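# Make the safe pawn capture and stand the captive upright

## Task

White is to move. Find the single capture that leaves Black with no way to take back, carry it out, and set the removed piece standing on the table. Pawns advance one square per move: White's head toward rank 5, Black's toward rank 1. Square names are printed along the board's edge. When done, all squares not involved in the capture must contain exactly what they had at the beginning, and every piece left on the board must be standing and lie wholly within its own square. Anything that stays in place only because the robot is holding it does not count.

## Robot and tools

Robot: two Doosan M1013 six-joint arms, named left_arm and right_arm, each ending in a two-finger parallel gripper. The names are labels only, not sides of a picture. left_arm's base sits at (-0.027, +0.650, 0) m and right_arm's at (-0.047, -0.571, 0) m, each turned slightly about z.

Scene frame: origin on the table top midway between the arms, +x out across the table, +z up, left_arm on the +y side. Every reported gripper position (m), orientation (quat wxyz) and velocity (m/s, rad/s) uses this frame. Printed hand positions can be off, more so when an arm reaches far.

Gripper: fingers point along its +z, close along its x. end_effector_position is the point between the pads; fingertips extend 17.5 mm past it. A flat plate juts about 9 cm toward the gripper's -y and rotates with it, so mind its clearance. Turning only the last joint moves the pad point around a 25 mm circle.

execute_actions takes {"actions": [...], "pictures": bool}. The list holds at most one item:
- empty list: just report the state;
- a wait {"steps": n}, n up to 300 control steps of 1/30 s, counted from the previous result (your reply time is included); nothing new is commanded;
- a motion {"rows": [...], "steps": n}, n up to 15 (default 15). Each row drives one step; if rows run out, the last is repeated.
A refused call does nothing to the robot.

Each row is one flat list of 18 numbers, each within [-1, 1], always covering both arms: left_arm first (six joint numbers, then gripper position, force_limit, speed), then right_arm in the same nine-number layout. Joint numbers are offsets, not targets: they are measured from the joint angles shown in the latest result that printed them (or, before any such result, and for later calls in the same reply, from where the arm is when the action begins), never from the previous row. Scale: 1.0 equals 1.398 rad for waist and shoulder, 2.097 rad for elbow, 2.622 rad for forearm roll, wrist pitch and wrist roll. So an all-zero joint block pulls the arm back to that reference, it is not a pause. Joint order: waist, shoulder, elbow, forearm roll, wrist pitch, wrist roll. Ranges: elbow -2.792 to 2.792 rad, all others -6.283 to 6.283. Asking more than 0.010 rad beyond a range gets the call refused; real ends may differ by up to 0.010 rad and overshooting requests are clipped, reported as "joint sent to its limit" (possibly about an earlier action).

Gripper numbers are absolute settings. position: +1 fully open (50 mm gap), pads meet near -0.65, -1 means close until blocked. force_limit per pad: -1 about 20 N, 0 about 102 N, +1 about 185 N (actual may run ~17% higher). speed: -1 20 mm/s, 0 85 mm/s, +1 150 mm/s. To keep one gripper unchanged, repeat its previous three numbers; a 0 is a real command. New force or speed only applies after position changes by at least 0.01; to soften a grip, open first.

object_status: 0 moving, 1 blocked while opening, 2 blocked while closing (a real grasp), 3 reached the command or pads met (usually empty). Confirm a grasp by reading 2. Any new position resets it to 0 briefly. If grip is lost the fingers re-close, except after gripping at force_limit -1, where status stays 2 regardless. Opening in mm is roughly (250 - position_measured) x 0.202.

Motion limits: joints have top speeds (about 2.09, 3.14, 3.93 rad/s by group) and 0.3 s ramp-up; all joints of an arm finish together. Targets are capped at a lead over measured angles (0.456, 0.683, 0.854 rad by group), and targets placing the gripper more than 70 mm from where it is get scaled back, so big moves need several calls. Between calls the arms keep heading for the last row until they settle or a step is HELD. HELD marks steps not sent; "joint command not followed" means the clearance check altered joint targets only.

Results also print Joint positions, velocities and torques per arm in column order (rad, rad/s, N m; torques carry offsets and noise). MOTOR HOT warns of heat from holding loads; overheating brakes the arm.

zoom_image {"camera", "region": [x0, y0, x1, y1]} enlarges part of a camera's latest image, at most 504x504 px, origin top-left. Cameras: cam_head_left, cam_head_right, cam_left_wrist, cam_right_wrist, each 672x504; calibration is listed and may be slightly off.

read_manual gives only licence text. finished_scene {"scene": current number} ends the scene irreversibly and grades it; the result reveals the next task.

Avoid: arm-to-arm collisions or pressing; contact torque at a joint's load limit (306, 306, 144, 40.5, 40.5, 40.5 N m) or 144 N external force, which freezes that arm for 10 s; brief tugs on held items may occur, so grip firmly; knocking pieces over, out of their squares or off the table; drops and slams. Lift the captured piece clear, move the White capturer diagonally onto its square, and stand the captive upright on the table off the board, then release everything.

Each tool is called after "Emit:" by a JSON object that holds its "api" and its "payload", one argument or row to a line.

## Session

Emit:
{"api": "execute_actions", "payload": {
  "actions": []
}}

Scene clock: 0.00 s of 4400.00 s.
left_arm: end_effector_position=(+0.4518, +0.8045, +0.2089) position_measured=3 object_status=3 end_effector_quat_wxyz=(-0.467, +0.785, +0.406, +0.031) end_effector_velocity=(+0.000, -0.000, -0.001) end_effector_angular_velocity=(-0.001, +0.001, +0.000) | right_arm: end_effector_position=(+0.3659, -0.2205, +0.3703) position_measured=3 object_status=3 end_effector_quat_wxyz=(-0.562, -0.198, +0.735, -0.324) end_effector_velocity=(+0.000, +0.000, +0.000) end_effector_angular_velocity=(+0.000, +0.000, -0.000)
Joint positions: left_arm=[-0.324  0.313  2.006  0.748  1.534  0.104] | right_arm=[ 0.786  0.588  1.458 -0.11   2.503 -1.41 ]
Joint velocities: left_arm=[ 0.     0.001 -0.    -0.001 -0.     0.001] | right_arm=[-0.  0. -0. -0.  0. -0.]
Joint torques (N m, as the joint torque sensors report them, + toward a larger angle): no reading

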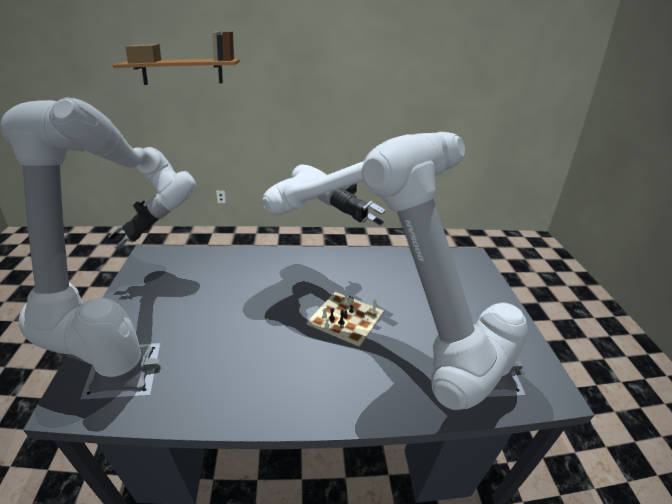

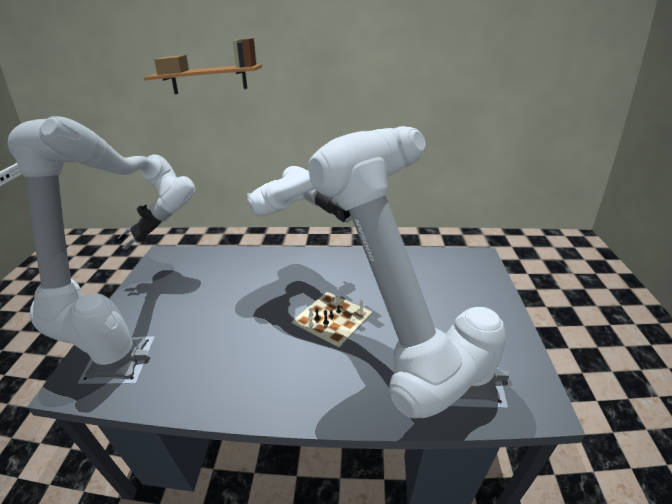

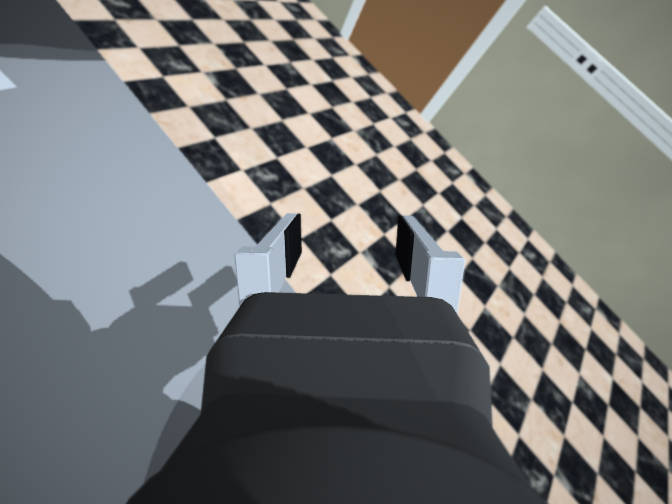

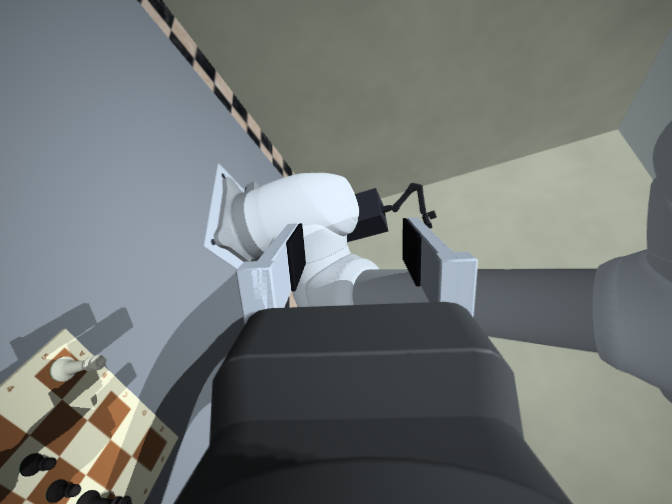

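Emit:
{"api": "zoom_image", "payload": {
  "camera": "cam_head_left",
  "region": [295, 280, 400, 355]
}}

Emit:
{"api": "zoom_image", "payload": {
  "camera": "cam_head_right",
  "region": [285, 280, 390, 355]
}}

Emit:
{"api": "zoom_image", "payload": {
  "camera": "cam_right_wrist",
  "region": [0, 320, 200, 504]
}}

Region (295, 280, 400, 355) of cam_head_left's 672x504 image, scaled by 4.800, with more detail than that image has; it fills the top 360 rows of this view, and the rest is white.

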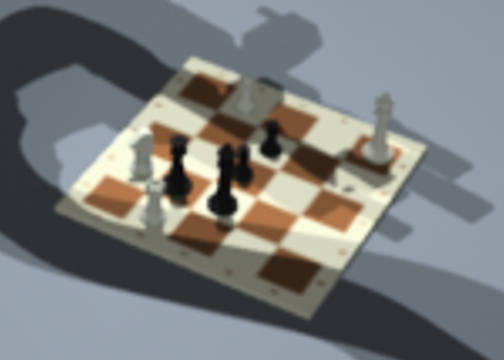

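Region (285, 280, 390, 355) of cam_head_right's 672x504 image, scaled by 4.800, with more detail than that image has; it fills the top 360 rows of this view, and the rest is white.

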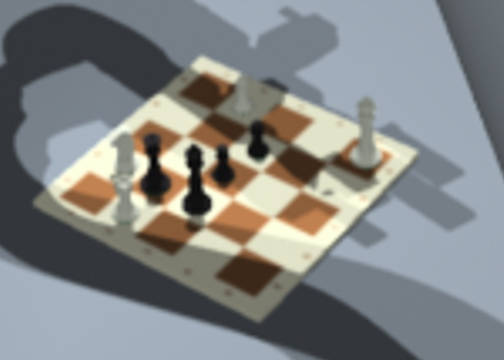

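Region (0, 320, 200, 504) of cam_right_wrist's 672x504 image, scaled by 2.520, with more detail than that image has; it fills the top 464 rows of this view, and the rest is white.

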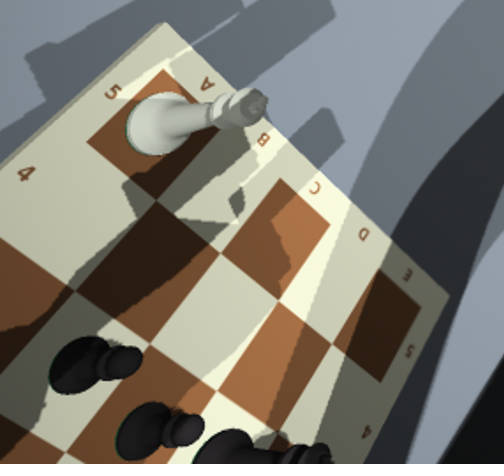

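Emit:
{"api": "execute_actions", "payload": {
  "actions": [
    {"rows": [[0,0,0,0,0,0,1,0,0, 0.4374,-0.4363,0.2667,0.042,-0.5175,0.061,1,-0.6,0]], "steps": 15}
  ],
  "pictures": false
}}

Emit:
{"api": "execute_actions", "payload": {
  "actions": [
    {"steps": 45}
  ]
}}

Scene clock: 69.70 s of 4400.00 s.
left_arm: end_effector_position=(+0.4518, +0.8045, +0.2089) position_measured=3 object_status=3 end_effector_quat_wxyz=(-0.467, +0.785, +0.406, +0.031) end_effector_velocity=(-0.000, -0.000, -0.001) end_effector_angular_velocity=(-0.000, +0.001, +0.001) | right_arm: end_effector_position=(+0.2020, -0.1956, +0.2982) position_measured=3 object_status=3 end_effector_quat_wxyz=(-0.330, -0.335, +0.840, -0.269) end_effector_velocity=(-0.298, +0.118, -0.198) end_effector_angular_velocity=(+1.322, -0.840, +0.575)
Joint positions: left_arm=[-0.324  0.313  2.006  0.748  1.534  0.104] | right_arm=[ 1.061  0.313  1.734 -0.056  1.973 -1.331]
Joint velocities: left_arm=[ 0.     0.001  0.001 -0.001 -0.    -0.   ] | right_arm=[ 0.652 -0.649  0.549  0.108 -1.46   0.156]
Joint torques (N m, as the joint torque sensors report them, + toward a larger angle): left_arm=[  4.52 -63.72 -34.89   3.55   2.56  -0.33] | right_arm=[ -7.27 -63.09 -31.48   2.15   2.21   0.07]
Steps of this call (steps 1 to 90: nothing new was sent; then 66.20 s passed at rest; steps 91 to 105: all 15 steps of this action). Readings (joint positions | what the end effector reports):
91: left_arm=[-0.324 0.313 2.006 0.748 1.534 0.104] | right_arm=[0.787 0.588 1.459 -0.110 2.503 -1.410] | left_arm position_measured=3 object_status=3 | right_arm position_measured=3 object_status=3
92: left_arm=[-0.324 0.313 2.006 0.748 1.534 0.104] | right_arm=[0.792 0.583 1.465 -0.109 2.492 -1.408] | left_arm position_measured=3 object_status=3 | right_arm position_measured=3 object_status=3
94: left_arm=[-0.324 0.313 2.006 0.748 1.534 0.104] | right_arm=[0.824 0.550 1.505 -0.101 2.431 -1.396] | left_arm position_measured=3 object_status=3 | right_arm position_measured=3 object_status=3
98: left_arm=[-0.324 0.313 2.006 0.748 1.534 0.104] | right_arm=[0.907 0.468 1.597 -0.083 2.278 -1.370] | left_arm position_measured=3 object_status=3 | right_arm position_measured=3 object_status=3
105: the state above

Scene clock: 71.20 s of 4400.00 s.
left_arm: end_effector_position=(+0.4518, +0.8045, +0.2089) position_measured=3 object_status=3 end_effector_quat_wxyz=(-0.467, +0.785, +0.406, +0.031) end_effector_velocity=(+0.001, +0.000, +0.001) end_effector_angular_velocity=(+0.001, -0.002, -0.001) | right_arm: end_effector_position=(+0.0570, -0.0950, +0.2377) position_measured=3 object_status=3 end_effector_quat_wxyz=(-0.001, -0.485, +0.875, -0.000) end_effector_velocity=(-0.000, -0.000, +0.000) end_effector_angular_velocity=(-0.000, +0.000, +0.000)
Joint positions: left_arm=[-0.324  0.313  2.006  0.748  1.534  0.104] | right_arm=[ 1.398 -0.022  2.018  0.     1.147 -1.25 ]
Joint velocities: left_arm=[ 0.    -0.    -0.001  0.002 -0.     0.   ] | right_arm=[ 0.    -0.001  0.     0.     0.    -0.   ]
Joint torques (N m, as the joint torque sensors report them, + toward a larger angle): left_arm=[  4.8  -65.68 -35.65   3.17   2.58  -0.38] | right_arm=[ -1.72 -35.56 -37.48   3.22  -0.18   0.16]
Steps of this call (steps 1 to 45: the robot went on to your last target). Readings (joint positions | what the end effector reports):
1: left_arm=[-0.324 0.313 2.006 0.748 1.534 0.104] | right_arm=[1.083 0.292 1.752 -0.052 1.923 -1.326] | left_arm position_measured=3 object_status=3 | right_arm position_measured=3 object_status=3
2: left_arm=[-0.324 0.313 2.006 0.748 1.534 0.104] | right_arm=[1.105 0.270 1.770 -0.049 1.871 -1.321] | left_arm position_measured=3 object_status=3 | right_arm position_measured=3 object_status=3
4: left_arm=[-0.324 0.313 2.006 0.748 1.534 0.104] | right_arm=[1.148 0.227 1.807 -0.041 1.764 -1.310] | left_arm position_measured=3 object_status=3 | right_arm position_measured=3 object_status=3
8: left_arm=[-0.324 0.313 2.006 0.748 1.534 0.104] | right_arm=[1.237 0.139 1.882 -0.027 1.545 -1.289] | left_arm position_measured=3 object_status=3 | right_arm position_measured=3 object_status=3
45: the state above
All arms were judged still, so your last target was given up. Only a new action makes them travel on or press farther. Fingers that are still opening or closing keep moving.
camera_calibration (this result's frames):
cam_right_wrist: T_world_to_cam=[[-0.567283, -0.823239, -0.0216262, -0.0361112], [-0.788902, 0.535713, 0.301075, 0.0241593], [-0.236271, 0.187856, -0.953355, 0.402443], [0, 0, 0, 1]] pos_world=[0.0936599, -0.118272, 0.375617]

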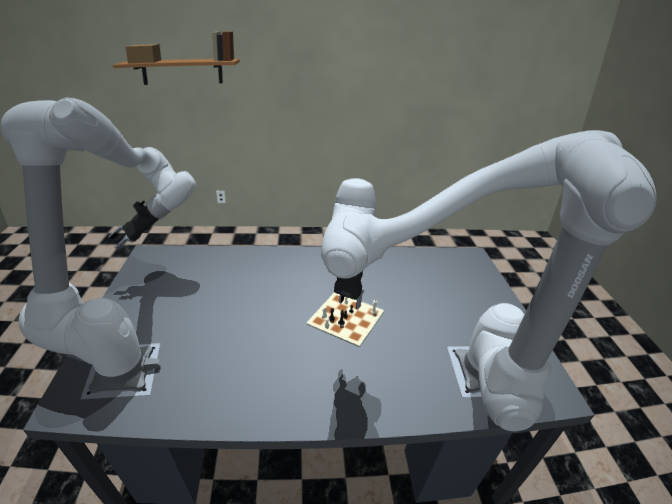

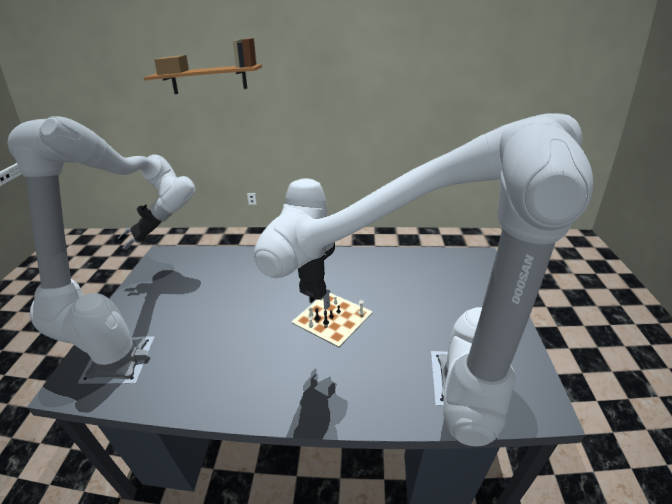

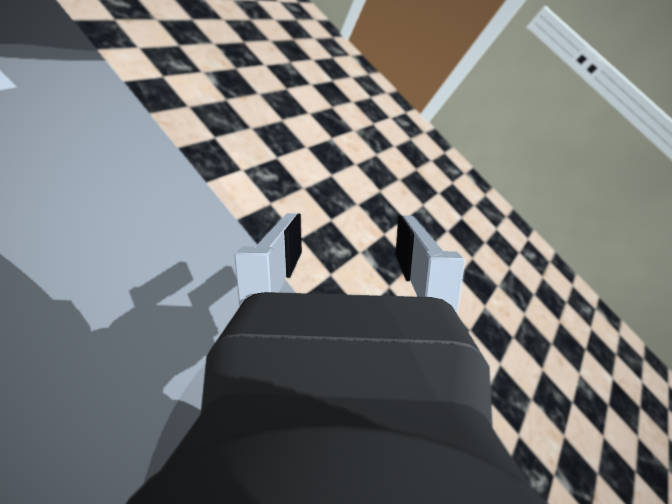

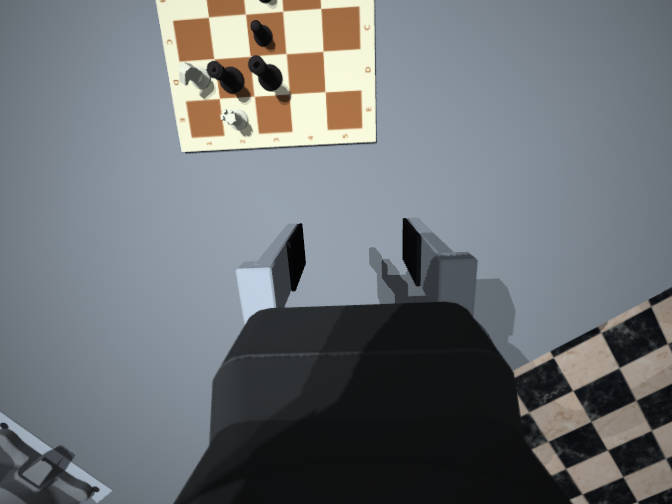

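Emit:
{"api": "zoom_image", "payload": {
  "camera": "cam_right_wrist",
  "region": [150, 0, 390, 160]
}}

Emit:
{"api": "zoom_image", "payload": {
  "camera": "cam_right_wrist",
  "region": [165, 10, 305, 150]
}}

Emit:
{"api": "zoom_image", "payload": {
  "camera": "cam_head_left",
  "region": [305, 285, 389, 348]
}}

Region (150, 0, 390, 160) of cam_right_wrist's 672x504 image, scaled by 2.100, with more detail than that image has.

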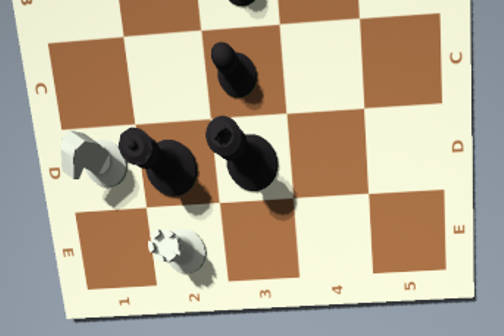

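Region (165, 10, 305, 150) of cam_right_wrist's 672x504 image, scaled by 3.600, with more detail than that image has.

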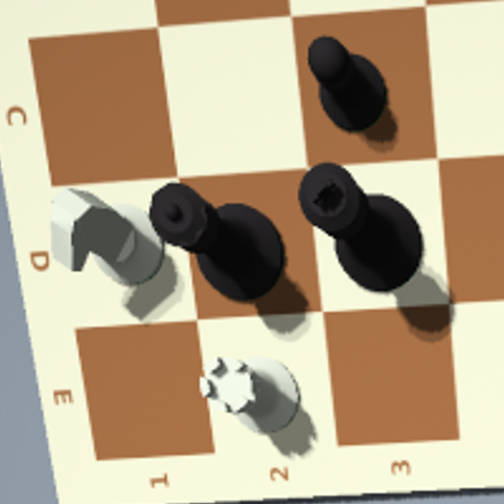

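Region (305, 285, 389, 348) of cam_head_left's 672x504 image, scaled by 6.000, with more detail than that image has; it fills the top 378 rows of this view, and the rest is white.

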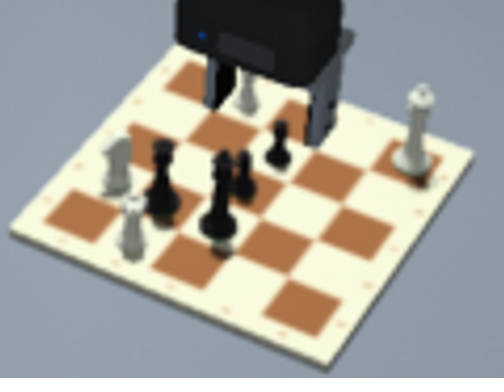

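Emit:
{"api": "execute_actions", "payload": {
  "actions": [
    {"rows": [[0,0,0,0,0,0,1,0,0, -0.2915,0.1366,0.0395,0,-0.1050,-0.1558,0.5,-0.6,0]], "steps": 15}
  ],
  "pictures": false
}}

Emit:
{"api": "execute_actions", "payload": {
  "actions": [
    {"steps": 20}
  ]
}}

Scene clock: 115.57 s of 4400.00 s.
left_arm: end_effector_position=(+0.4518, +0.8045, +0.2089) position_measured=3 object_status=3 end_effector_quat_wxyz=(-0.467, +0.785, +0.406, +0.031) end_effector_velocity=(-0.001, +0.000, -0.000) end_effector_angular_velocity=(-0.000, +0.001, +0.001) | right_arm: end_effector_position=(+0.2048, -0.1119, +0.1421) position_measured=78 object_status=3 end_effector_quat_wxyz=(-0.000, -0.485, +0.875, +0.000) end_effector_velocity=(+0.325, -0.107, -0.216) end_effector_angular_velocity=(+0.001, -0.001, -0.001)
Joint positions: left_arm=[-0.324  0.313  2.006  0.748  1.534  0.104] | right_arm=[ 1.115  0.111  2.075  0.     0.956 -1.533]
Joint velocities: left_arm=[ 0.    -0.     0.001 -0.001  0.     0.   ] | right_arm=[-0.639  0.299  0.129  0.    -0.429 -0.637]
Joint torques (N m, as the joint torque sensors report them, + toward a larger angle): left_arm=[  4.94 -64.45 -34.79   3.62   2.52  -0.19] | right_arm=[  1.25 -44.45 -30.52   3.03  -0.18   0.42]
Steps of this call (steps 1 to 90: nothing new was sent; then 40.87 s passed at rest; steps 91 to 105: all 15 steps of this action). Readings (joint positions | what the end effector reports):
91: left_arm=[-0.324 0.313 2.006 0.748 1.534 0.104] | right_arm=[1.398 -0.022 2.018 0.000 1.146 -1.250] | left_arm position_measured=3 object_status=3 | right_arm position_measured=12 object_status=0
92: left_arm=[-0.324 0.313 2.006 0.748 1.534 0.104] | right_arm=[1.393 -0.019 2.019 0.000 1.143 -1.255] | left_arm position_measured=3 object_status=3 | right_arm position_measured=26 object_status=0
94: left_arm=[-0.324 0.313 2.006 0.748 1.534 0.104] | right_arm=[1.359 -0.004 2.026 0.000 1.120 -1.289] | left_arm position_measured=3 object_status=3 | right_arm position_measured=55 object_status=0
98: left_arm=[-0.324 0.313 2.006 0.748 1.534 0.104] | right_arm=[1.267 0.040 2.044 0.000 1.058 -1.381] | left_arm position_measured=3 object_status=3 | right_arm position_measured=78 object_status=0
105: the state above

Scene clock: 116.23 s of 4400.00 s.
left_arm: end_effector_position=(+0.4518, +0.8045, +0.2089) position_measured=3 object_status=3 end_effector_quat_wxyz=(-0.467, +0.785, +0.406, +0.031) end_effector_velocity=(-0.001, +0.000, -0.000) end_effector_angular_velocity=(+0.000, +0.001, +0.000) | right_arm: end_effector_position=(+0.2664, -0.1384, +0.0999) position_measured=78 object_status=3 end_effector_quat_wxyz=(+0.000, -0.485, +0.875, +0.000) end_effector_velocity=(-0.000, -0.001, -0.001) end_effector_angular_velocity=(-0.002, +0.001, -0.000)
Joint positions: left_arm=[-0.324  0.313  2.006  0.748  1.534  0.104] | right_arm=[ 0.99   0.169  2.101  0.     0.871 -1.658]
Joint velocities: left_arm=[-0.     0.     0.001  0.    -0.    -0.   ] | right_arm=[-0.     0.     0.002 -0.001 -0.     0.   ]
Joint torques (N m, as the joint torque sensors report them, + toward a larger angle): left_arm=[  3.86 -64.35 -34.91   3.65   2.81  -0.47] | right_arm=[ -3.88 -50.58 -31.45   2.69  -0.09   0.16]
Steps of this call (steps 1 to 20: the robot went on to your last target). Readings (joint positions | what the end effector reports):
1: left_arm=[-0.324 0.313 2.006 0.748 1.534 0.104] | right_arm=[1.094 0.121 2.080 0.000 0.941 -1.554] | left_arm position_measured=3 object_status=3 | right_arm position_measured=78 object_status=3
2: left_arm=[-0.324 0.313 2.006 0.748 1.534 0.104] | right_arm=[1.072 0.131 2.084 0.000 0.927 -1.576] | left_arm position_measured=3 object_status=3 | right_arm position_measured=78 object_status=3
4: left_arm=[-0.324 0.313 2.006 0.748 1.534 0.104] | right_arm=[1.032 0.150 2.092 0.000 0.900 -1.616] | left_arm position_measured=3 object_status=3 | right_arm position_measured=78 object_status=3
8: left_arm=[-0.324 0.313 2.006 0.748 1.534 0.104] | right_arm=[0.995 0.167 2.100 0.000 0.874 -1.654] | left_arm position_measured=3 object_status=3 | right_arm position_measured=78 object_status=3
20: the state above
camera_calibration (this result's frames):
cam_right_wrist: T_world_to_cam=[[-0.566646, -0.823638, -0.0230836, 0.0438579], [-0.789439, 0.534668, 0.301524, 0.254173], [-0.236004, 0.18908, -0.953179, 0.328802], [0, 0, 0, 1]] pos_world=[0.303105, -0.161945, 0.237781]

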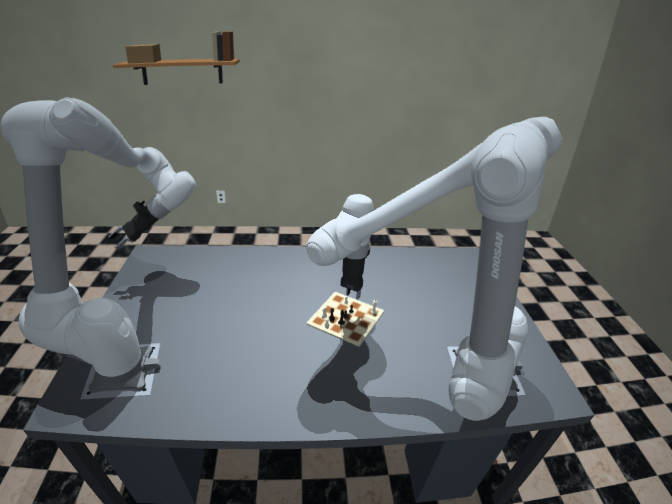

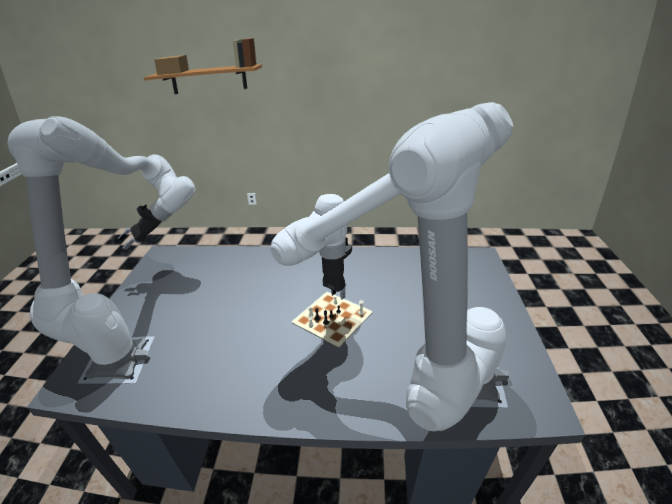

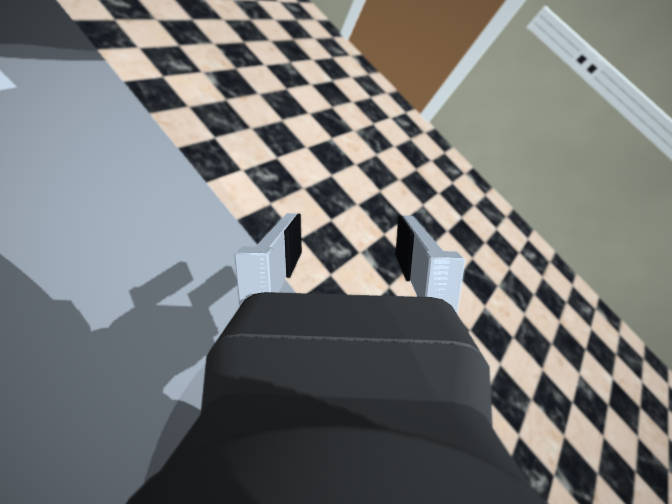

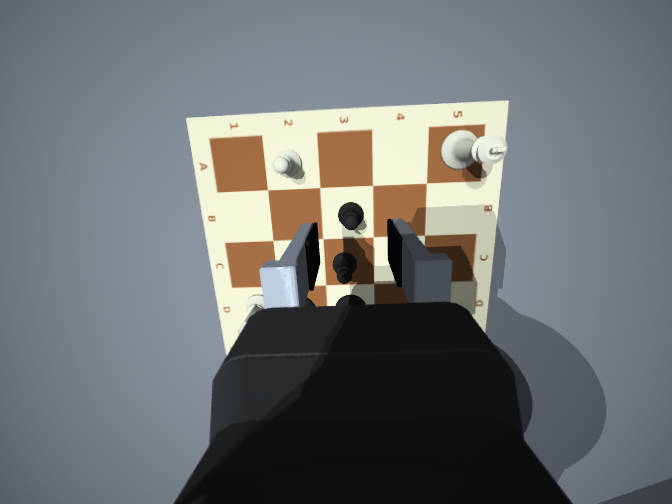

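Emit:
{"api": "zoom_image", "payload": {
  "camera": "cam_right_wrist",
  "region": [250, 120, 450, 310]
}}

Region (250, 120, 450, 310) of cam_right_wrist's 672x504 image, scaled by 2.520, with more detail than that image has; it fills the top 479 rows of this view, and the rest is white.

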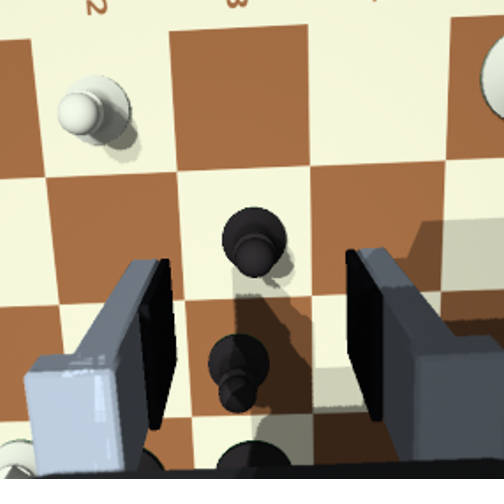

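Emit:
{"api": "zoom_image", "payload": {
  "camera": "cam_right_wrist",
  "region": [180, 90, 520, 260]
}}

Emit:
{"api": "zoom_image", "payload": {
  "camera": "cam_head_left",
  "region": [320, 270, 390, 330]
}}

Region (180, 90, 520, 260) of cam_right_wrist's 672x504 image, scaled by 1.482, with more detail than that image has.

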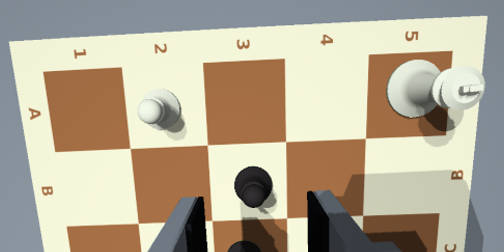

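Region (320, 270, 390, 330) of cam_head_left's 672x504 image, scaled by 7.200, with more detail than that image has; it fills the top 432 rows of this view, and the rest is white.

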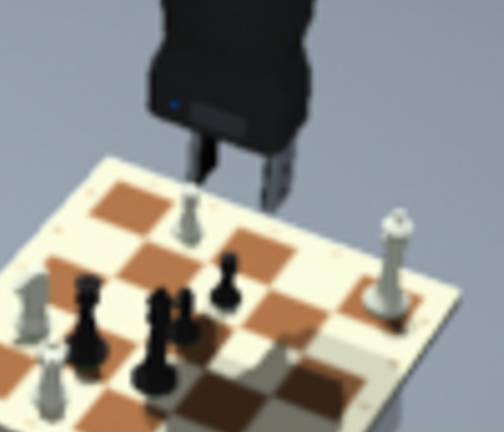

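Emit:
{"api": "execute_actions", "payload": {
  "actions": [
    {"rows": [[0,0,0,0,0,0,1,0,0, 0,0.0601,0.0227,0,-0.0502,0,0.2,-0.6,0]], "steps": 15}
  ]
}}

Scene clock: 164.47 s of 4400.00 s.
left_arm: end_effector_position=(+0.4518, +0.8045, +0.2089) position_measured=3 object_status=3 end_effector_quat_wxyz=(-0.467, +0.785, +0.406, +0.031) end_effector_velocity=(-0.000, +0.000, +0.000) end_effector_angular_velocity=(+0.001, +0.000, -0.001) | right_arm: end_effector_position=(+0.2665, -0.1385, +0.0361) position_measured=123 object_status=3 end_effector_quat_wxyz=(+0.000, -0.485, +0.875, +0.000) end_effector_velocity=(-0.000, -0.001, -0.003) end_effector_angular_velocity=(-0.001, +0.001, -0.000)
Joint positions: left_arm=[-0.324  0.313  2.006  0.748  1.534  0.104] | right_arm=[ 0.99   0.253  2.148  0.     0.74  -1.658]
Joint velocities: left_arm=[ 0.    -0.001  0.001  0.001  0.    -0.   ] | right_arm=[-0.     0.003  0.002  0.    -0.004 -0.   ]
Joint torques (N m, as the joint torque sensors report them, + toward a larger angle): left_arm=[  5.77 -63.97 -34.83   3.41   2.77  -0.37] | right_arm=[ -2.7  -55.26 -26.47   2.62  -0.34   0.67]
Steps of this call (steps 1 to 15: the robot went on to your last target; steps 16 to 90: nothing new was sent; then 44.73 s passed at rest; steps 91 to 105: all 15 steps of this action). Readings (joint positions | what the end effector reports):
91: left_arm=[-0.324 0.313 2.006 0.748 1.534 0.104] | right_arm=[0.990 0.170 2.101 0.000 0.871 -1.658] | left_arm position_measured=3 object_status=3 | right_arm position_measured=87 object_status=0
92: left_arm=[-0.324 0.313 2.006 0.748 1.534 0.104] | right_arm=[0.990 0.175 2.103 0.000 0.862 -1.658] | left_arm position_measured=3 object_status=3 | right_arm position_measured=101 object_status=0
94: left_arm=[-0.324 0.313 2.006 0.748 1.534 0.104] | right_arm=[0.990 0.207 2.122 0.000 0.813 -1.658] | left_arm position_measured=3 object_status=3 | right_arm position_measured=122 object_status=0
98: left_arm=[-0.324 0.313 2.006 0.748 1.534 0.104] | right_arm=[0.990 0.249 2.146 0.000 0.747 -1.658] | left_arm position_measured=3 object_status=3 | right_arm position_measured=123 object_status=0
105: the state above
camera_calibration (this result's frames):
cam_right_wrist: T_world_to_cam=[[-0.566602, -0.823667, -0.0231379, 0.0424099], [-0.789508, 0.534637, 0.301396, 0.273485], [-0.23588, 0.189039, -0.953218, 0.267999], [0, 0, 0, 1]] pos_world=[0.303163, -0.161946, 0.174015]

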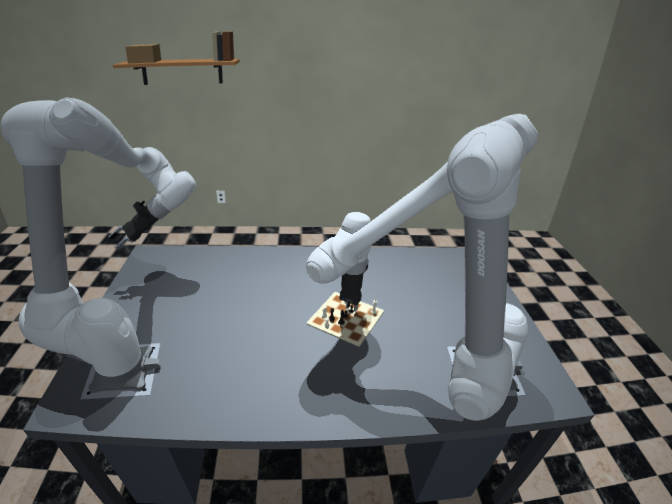

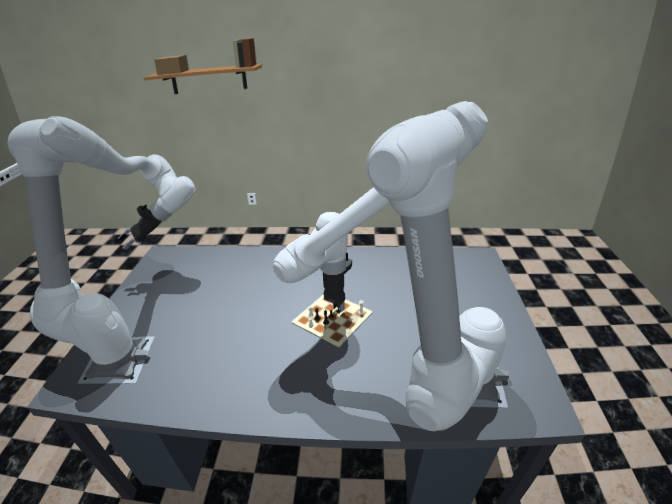

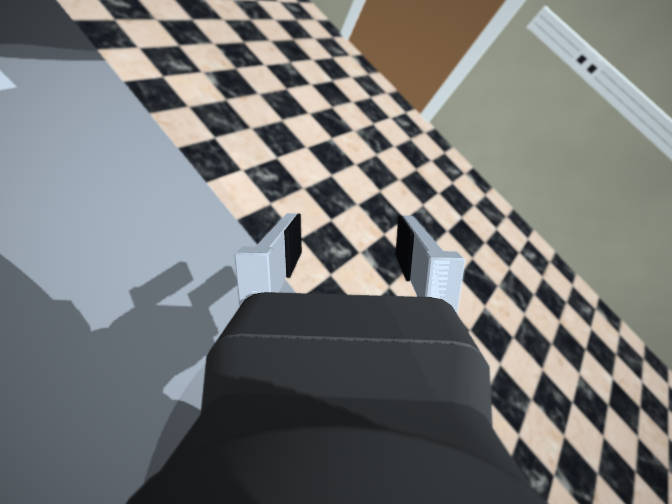

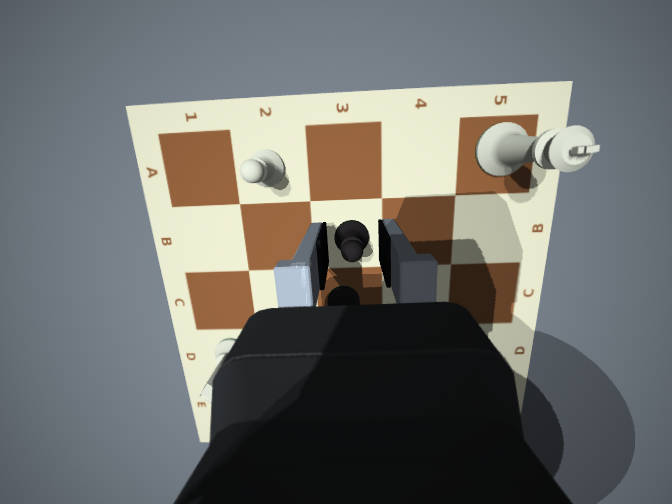

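Emit:
{"api": "zoom_image", "payload": {
  "camera": "cam_right_wrist",
  "region": [220, 110, 420, 310]
}}

Emit:
{"api": "zoom_image", "payload": {
  "camera": "cam_head_left",
  "region": [325, 280, 385, 330]
}}

Region (220, 110, 420, 310) of cam_right_wrist's 672x504 image, scaled by 2.520, with more detail than that image has.

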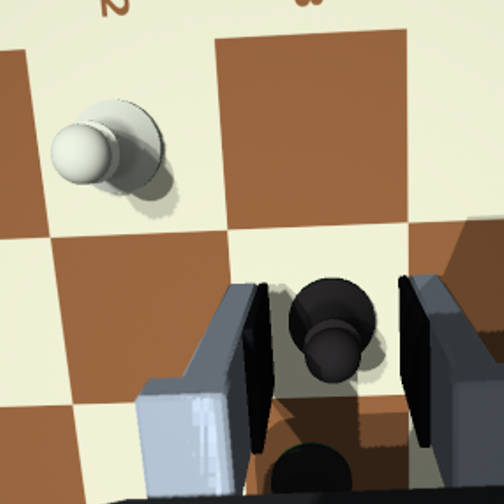

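Region (325, 280, 385, 330) of cam_head_left's 672x504 image, scaled by 8.400, with more detail than that image has.

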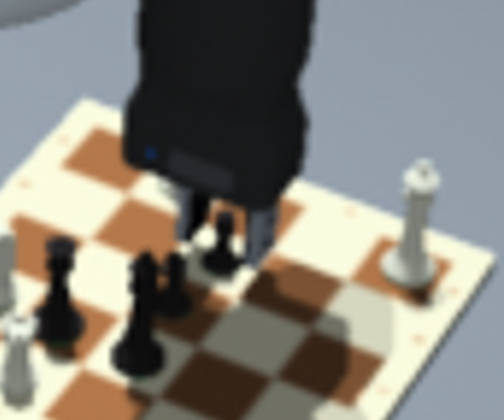

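Emit:
{"api": "execute_actions", "payload": {
  "actions": [
    {"rows": [[0,0,0,0,0,0,1,0,0, 0,0,0,0,0,0,-1,-0.6,-0.3]], "steps": 15}
  ]
}}

Scene clock: 182.60 s of 4400.00 s.
left_arm: end_effector_position=(+0.4518, +0.8045, +0.2089) position_measured=3 object_status=3 end_effector_quat_wxyz=(-0.467, +0.785, +0.406, +0.031) end_effector_velocity=(+0.001, +0.000, +0.000) end_effector_angular_velocity=(+0.000, -0.002, -0.001) | right_arm: end_effector_position=(+0.2664, -0.1385, +0.0360) position_measured=205 object_status=2 end_effector_quat_wxyz=(+0.000, -0.485, +0.875, +0.000) end_effector_velocity=(+0.001, +0.001, +0.001) end_effector_angular_velocity=(+0.002, -0.001, +0.000)
Joint positions: left_arm=[-0.324  0.313  2.006  0.748  1.534  0.104] | right_arm=[ 0.99   0.253  2.148  0.     0.74  -1.658]
Joint velocities: left_arm=[ 0.     0.    -0.001  0.001 -0.    -0.   ] | right_arm=[-0.    -0.001 -0.002  0.     0.    -0.   ]
Joint torques (N m, as the joint torque sensors report them, + toward a larger angle): left_arm=[  5.52 -62.78 -34.67   3.61   2.54  -0.02] | right_arm=[ -3.1  -54.99 -27.46   2.02  -0.69   0.18]
Steps of this call (steps 1 to 15: the robot went on to your last target; steps 16 to 90: nothing new was sent; then 14.63 s passed at rest; steps 91 to 105: all 15 steps of this action). Readings (joint positions | what the end effector reports):
91: left_arm=[-0.324 0.313 2.006 0.748 1.534 0.104] | right_arm=[0.990 0.253 2.148 0.000 0.740 -1.658] | left_arm position_measured=3 object_status=3 | right_arm position_measured=130 object_status=0
92: left_arm=[-0.324 0.313 2.006 0.748 1.534 0.104] | right_arm=[0.990 0.253 2.148 0.000 0.740 -1.658] | left_arm position_measured=3 object_status=3 | right_arm position_measured=141 object_status=0
94: left_arm=[-0.324 0.313 2.006 0.748 1.534 0.104] | right_arm=[0.990 0.253 2.148 0.000 0.740 -1.658] | left_arm position_measured=3 object_status=3 | right_arm position_measured=162 object_status=0
98: left_arm=[-0.324 0.313 2.006 0.748 1.534 0.104] | right_arm=[0.990 0.253 2.148 0.000 0.740 -1.658] | left_arm position_measured=3 object_status=3 | right_arm position_measured=205 object_status=0
105: the state above
camera_calibration (this result's frames):
cam_left_wrist: T_world_to_cam=[[0.642475, 0.641224, 0.419593, -0.891715], [0.758283, -0.452948, -0.468876, 0.111199], [-0.110601, 0.619412, -0.777237, -0.135483], [0, 0, 0, 1]] pos_world=[0.4736, 0.706076, 0.320993]
cam_right_wrist: T_world_to_cam=[[-0.566656, -0.823633, -0.0230176, 0.0423201], [-0.789429, 0.534698, 0.301496, 0.27343], [-0.236015, 0.189015, -0.953189, 0.267954], [0, 0, 0, 1]] pos_world=[0.303075, -0.161994, 0.173947]

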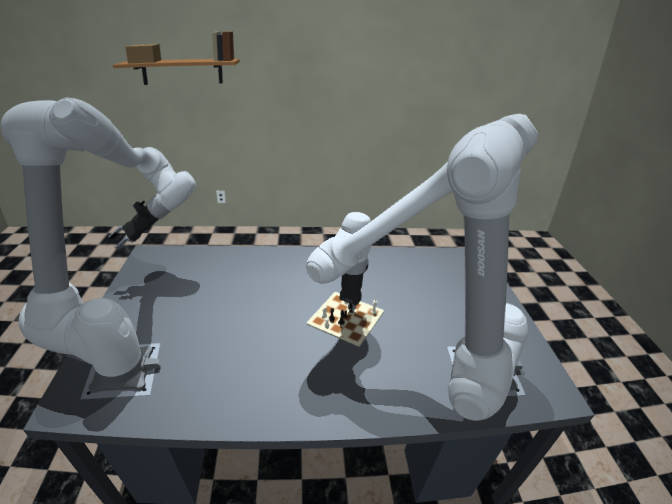

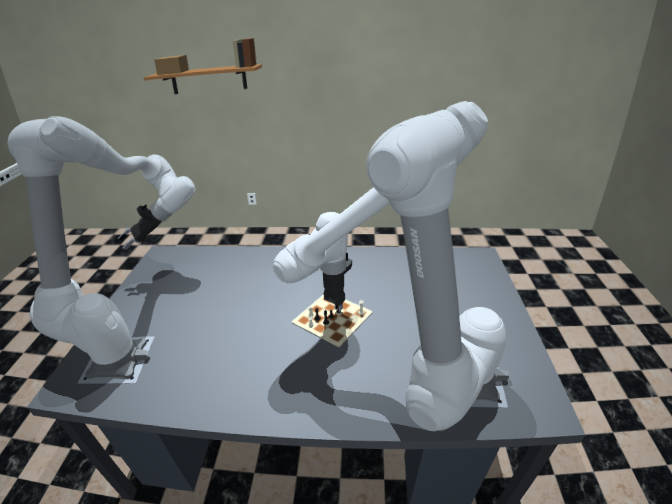

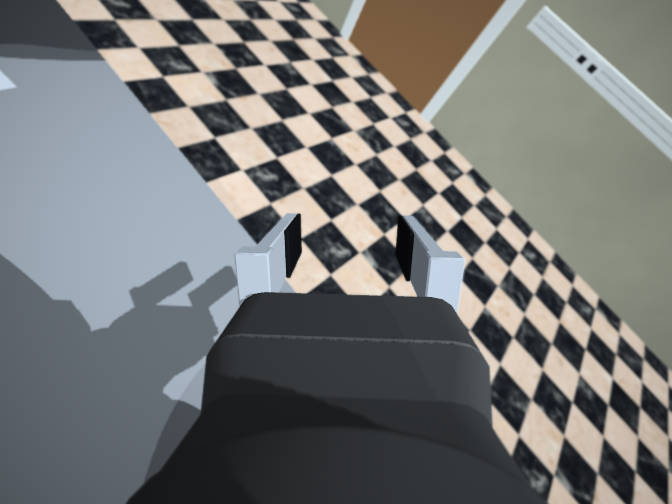

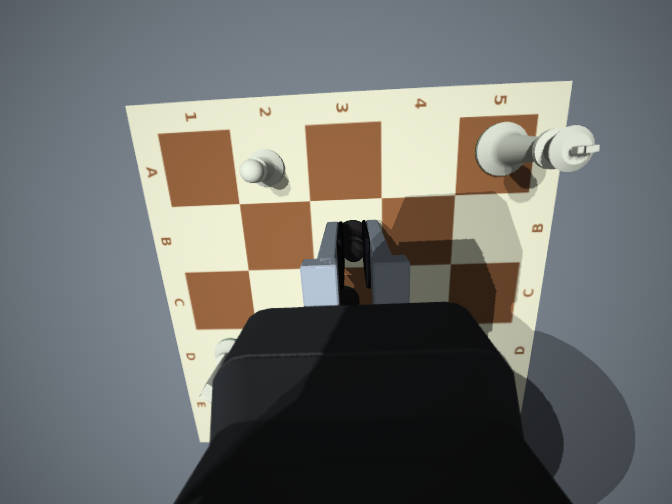

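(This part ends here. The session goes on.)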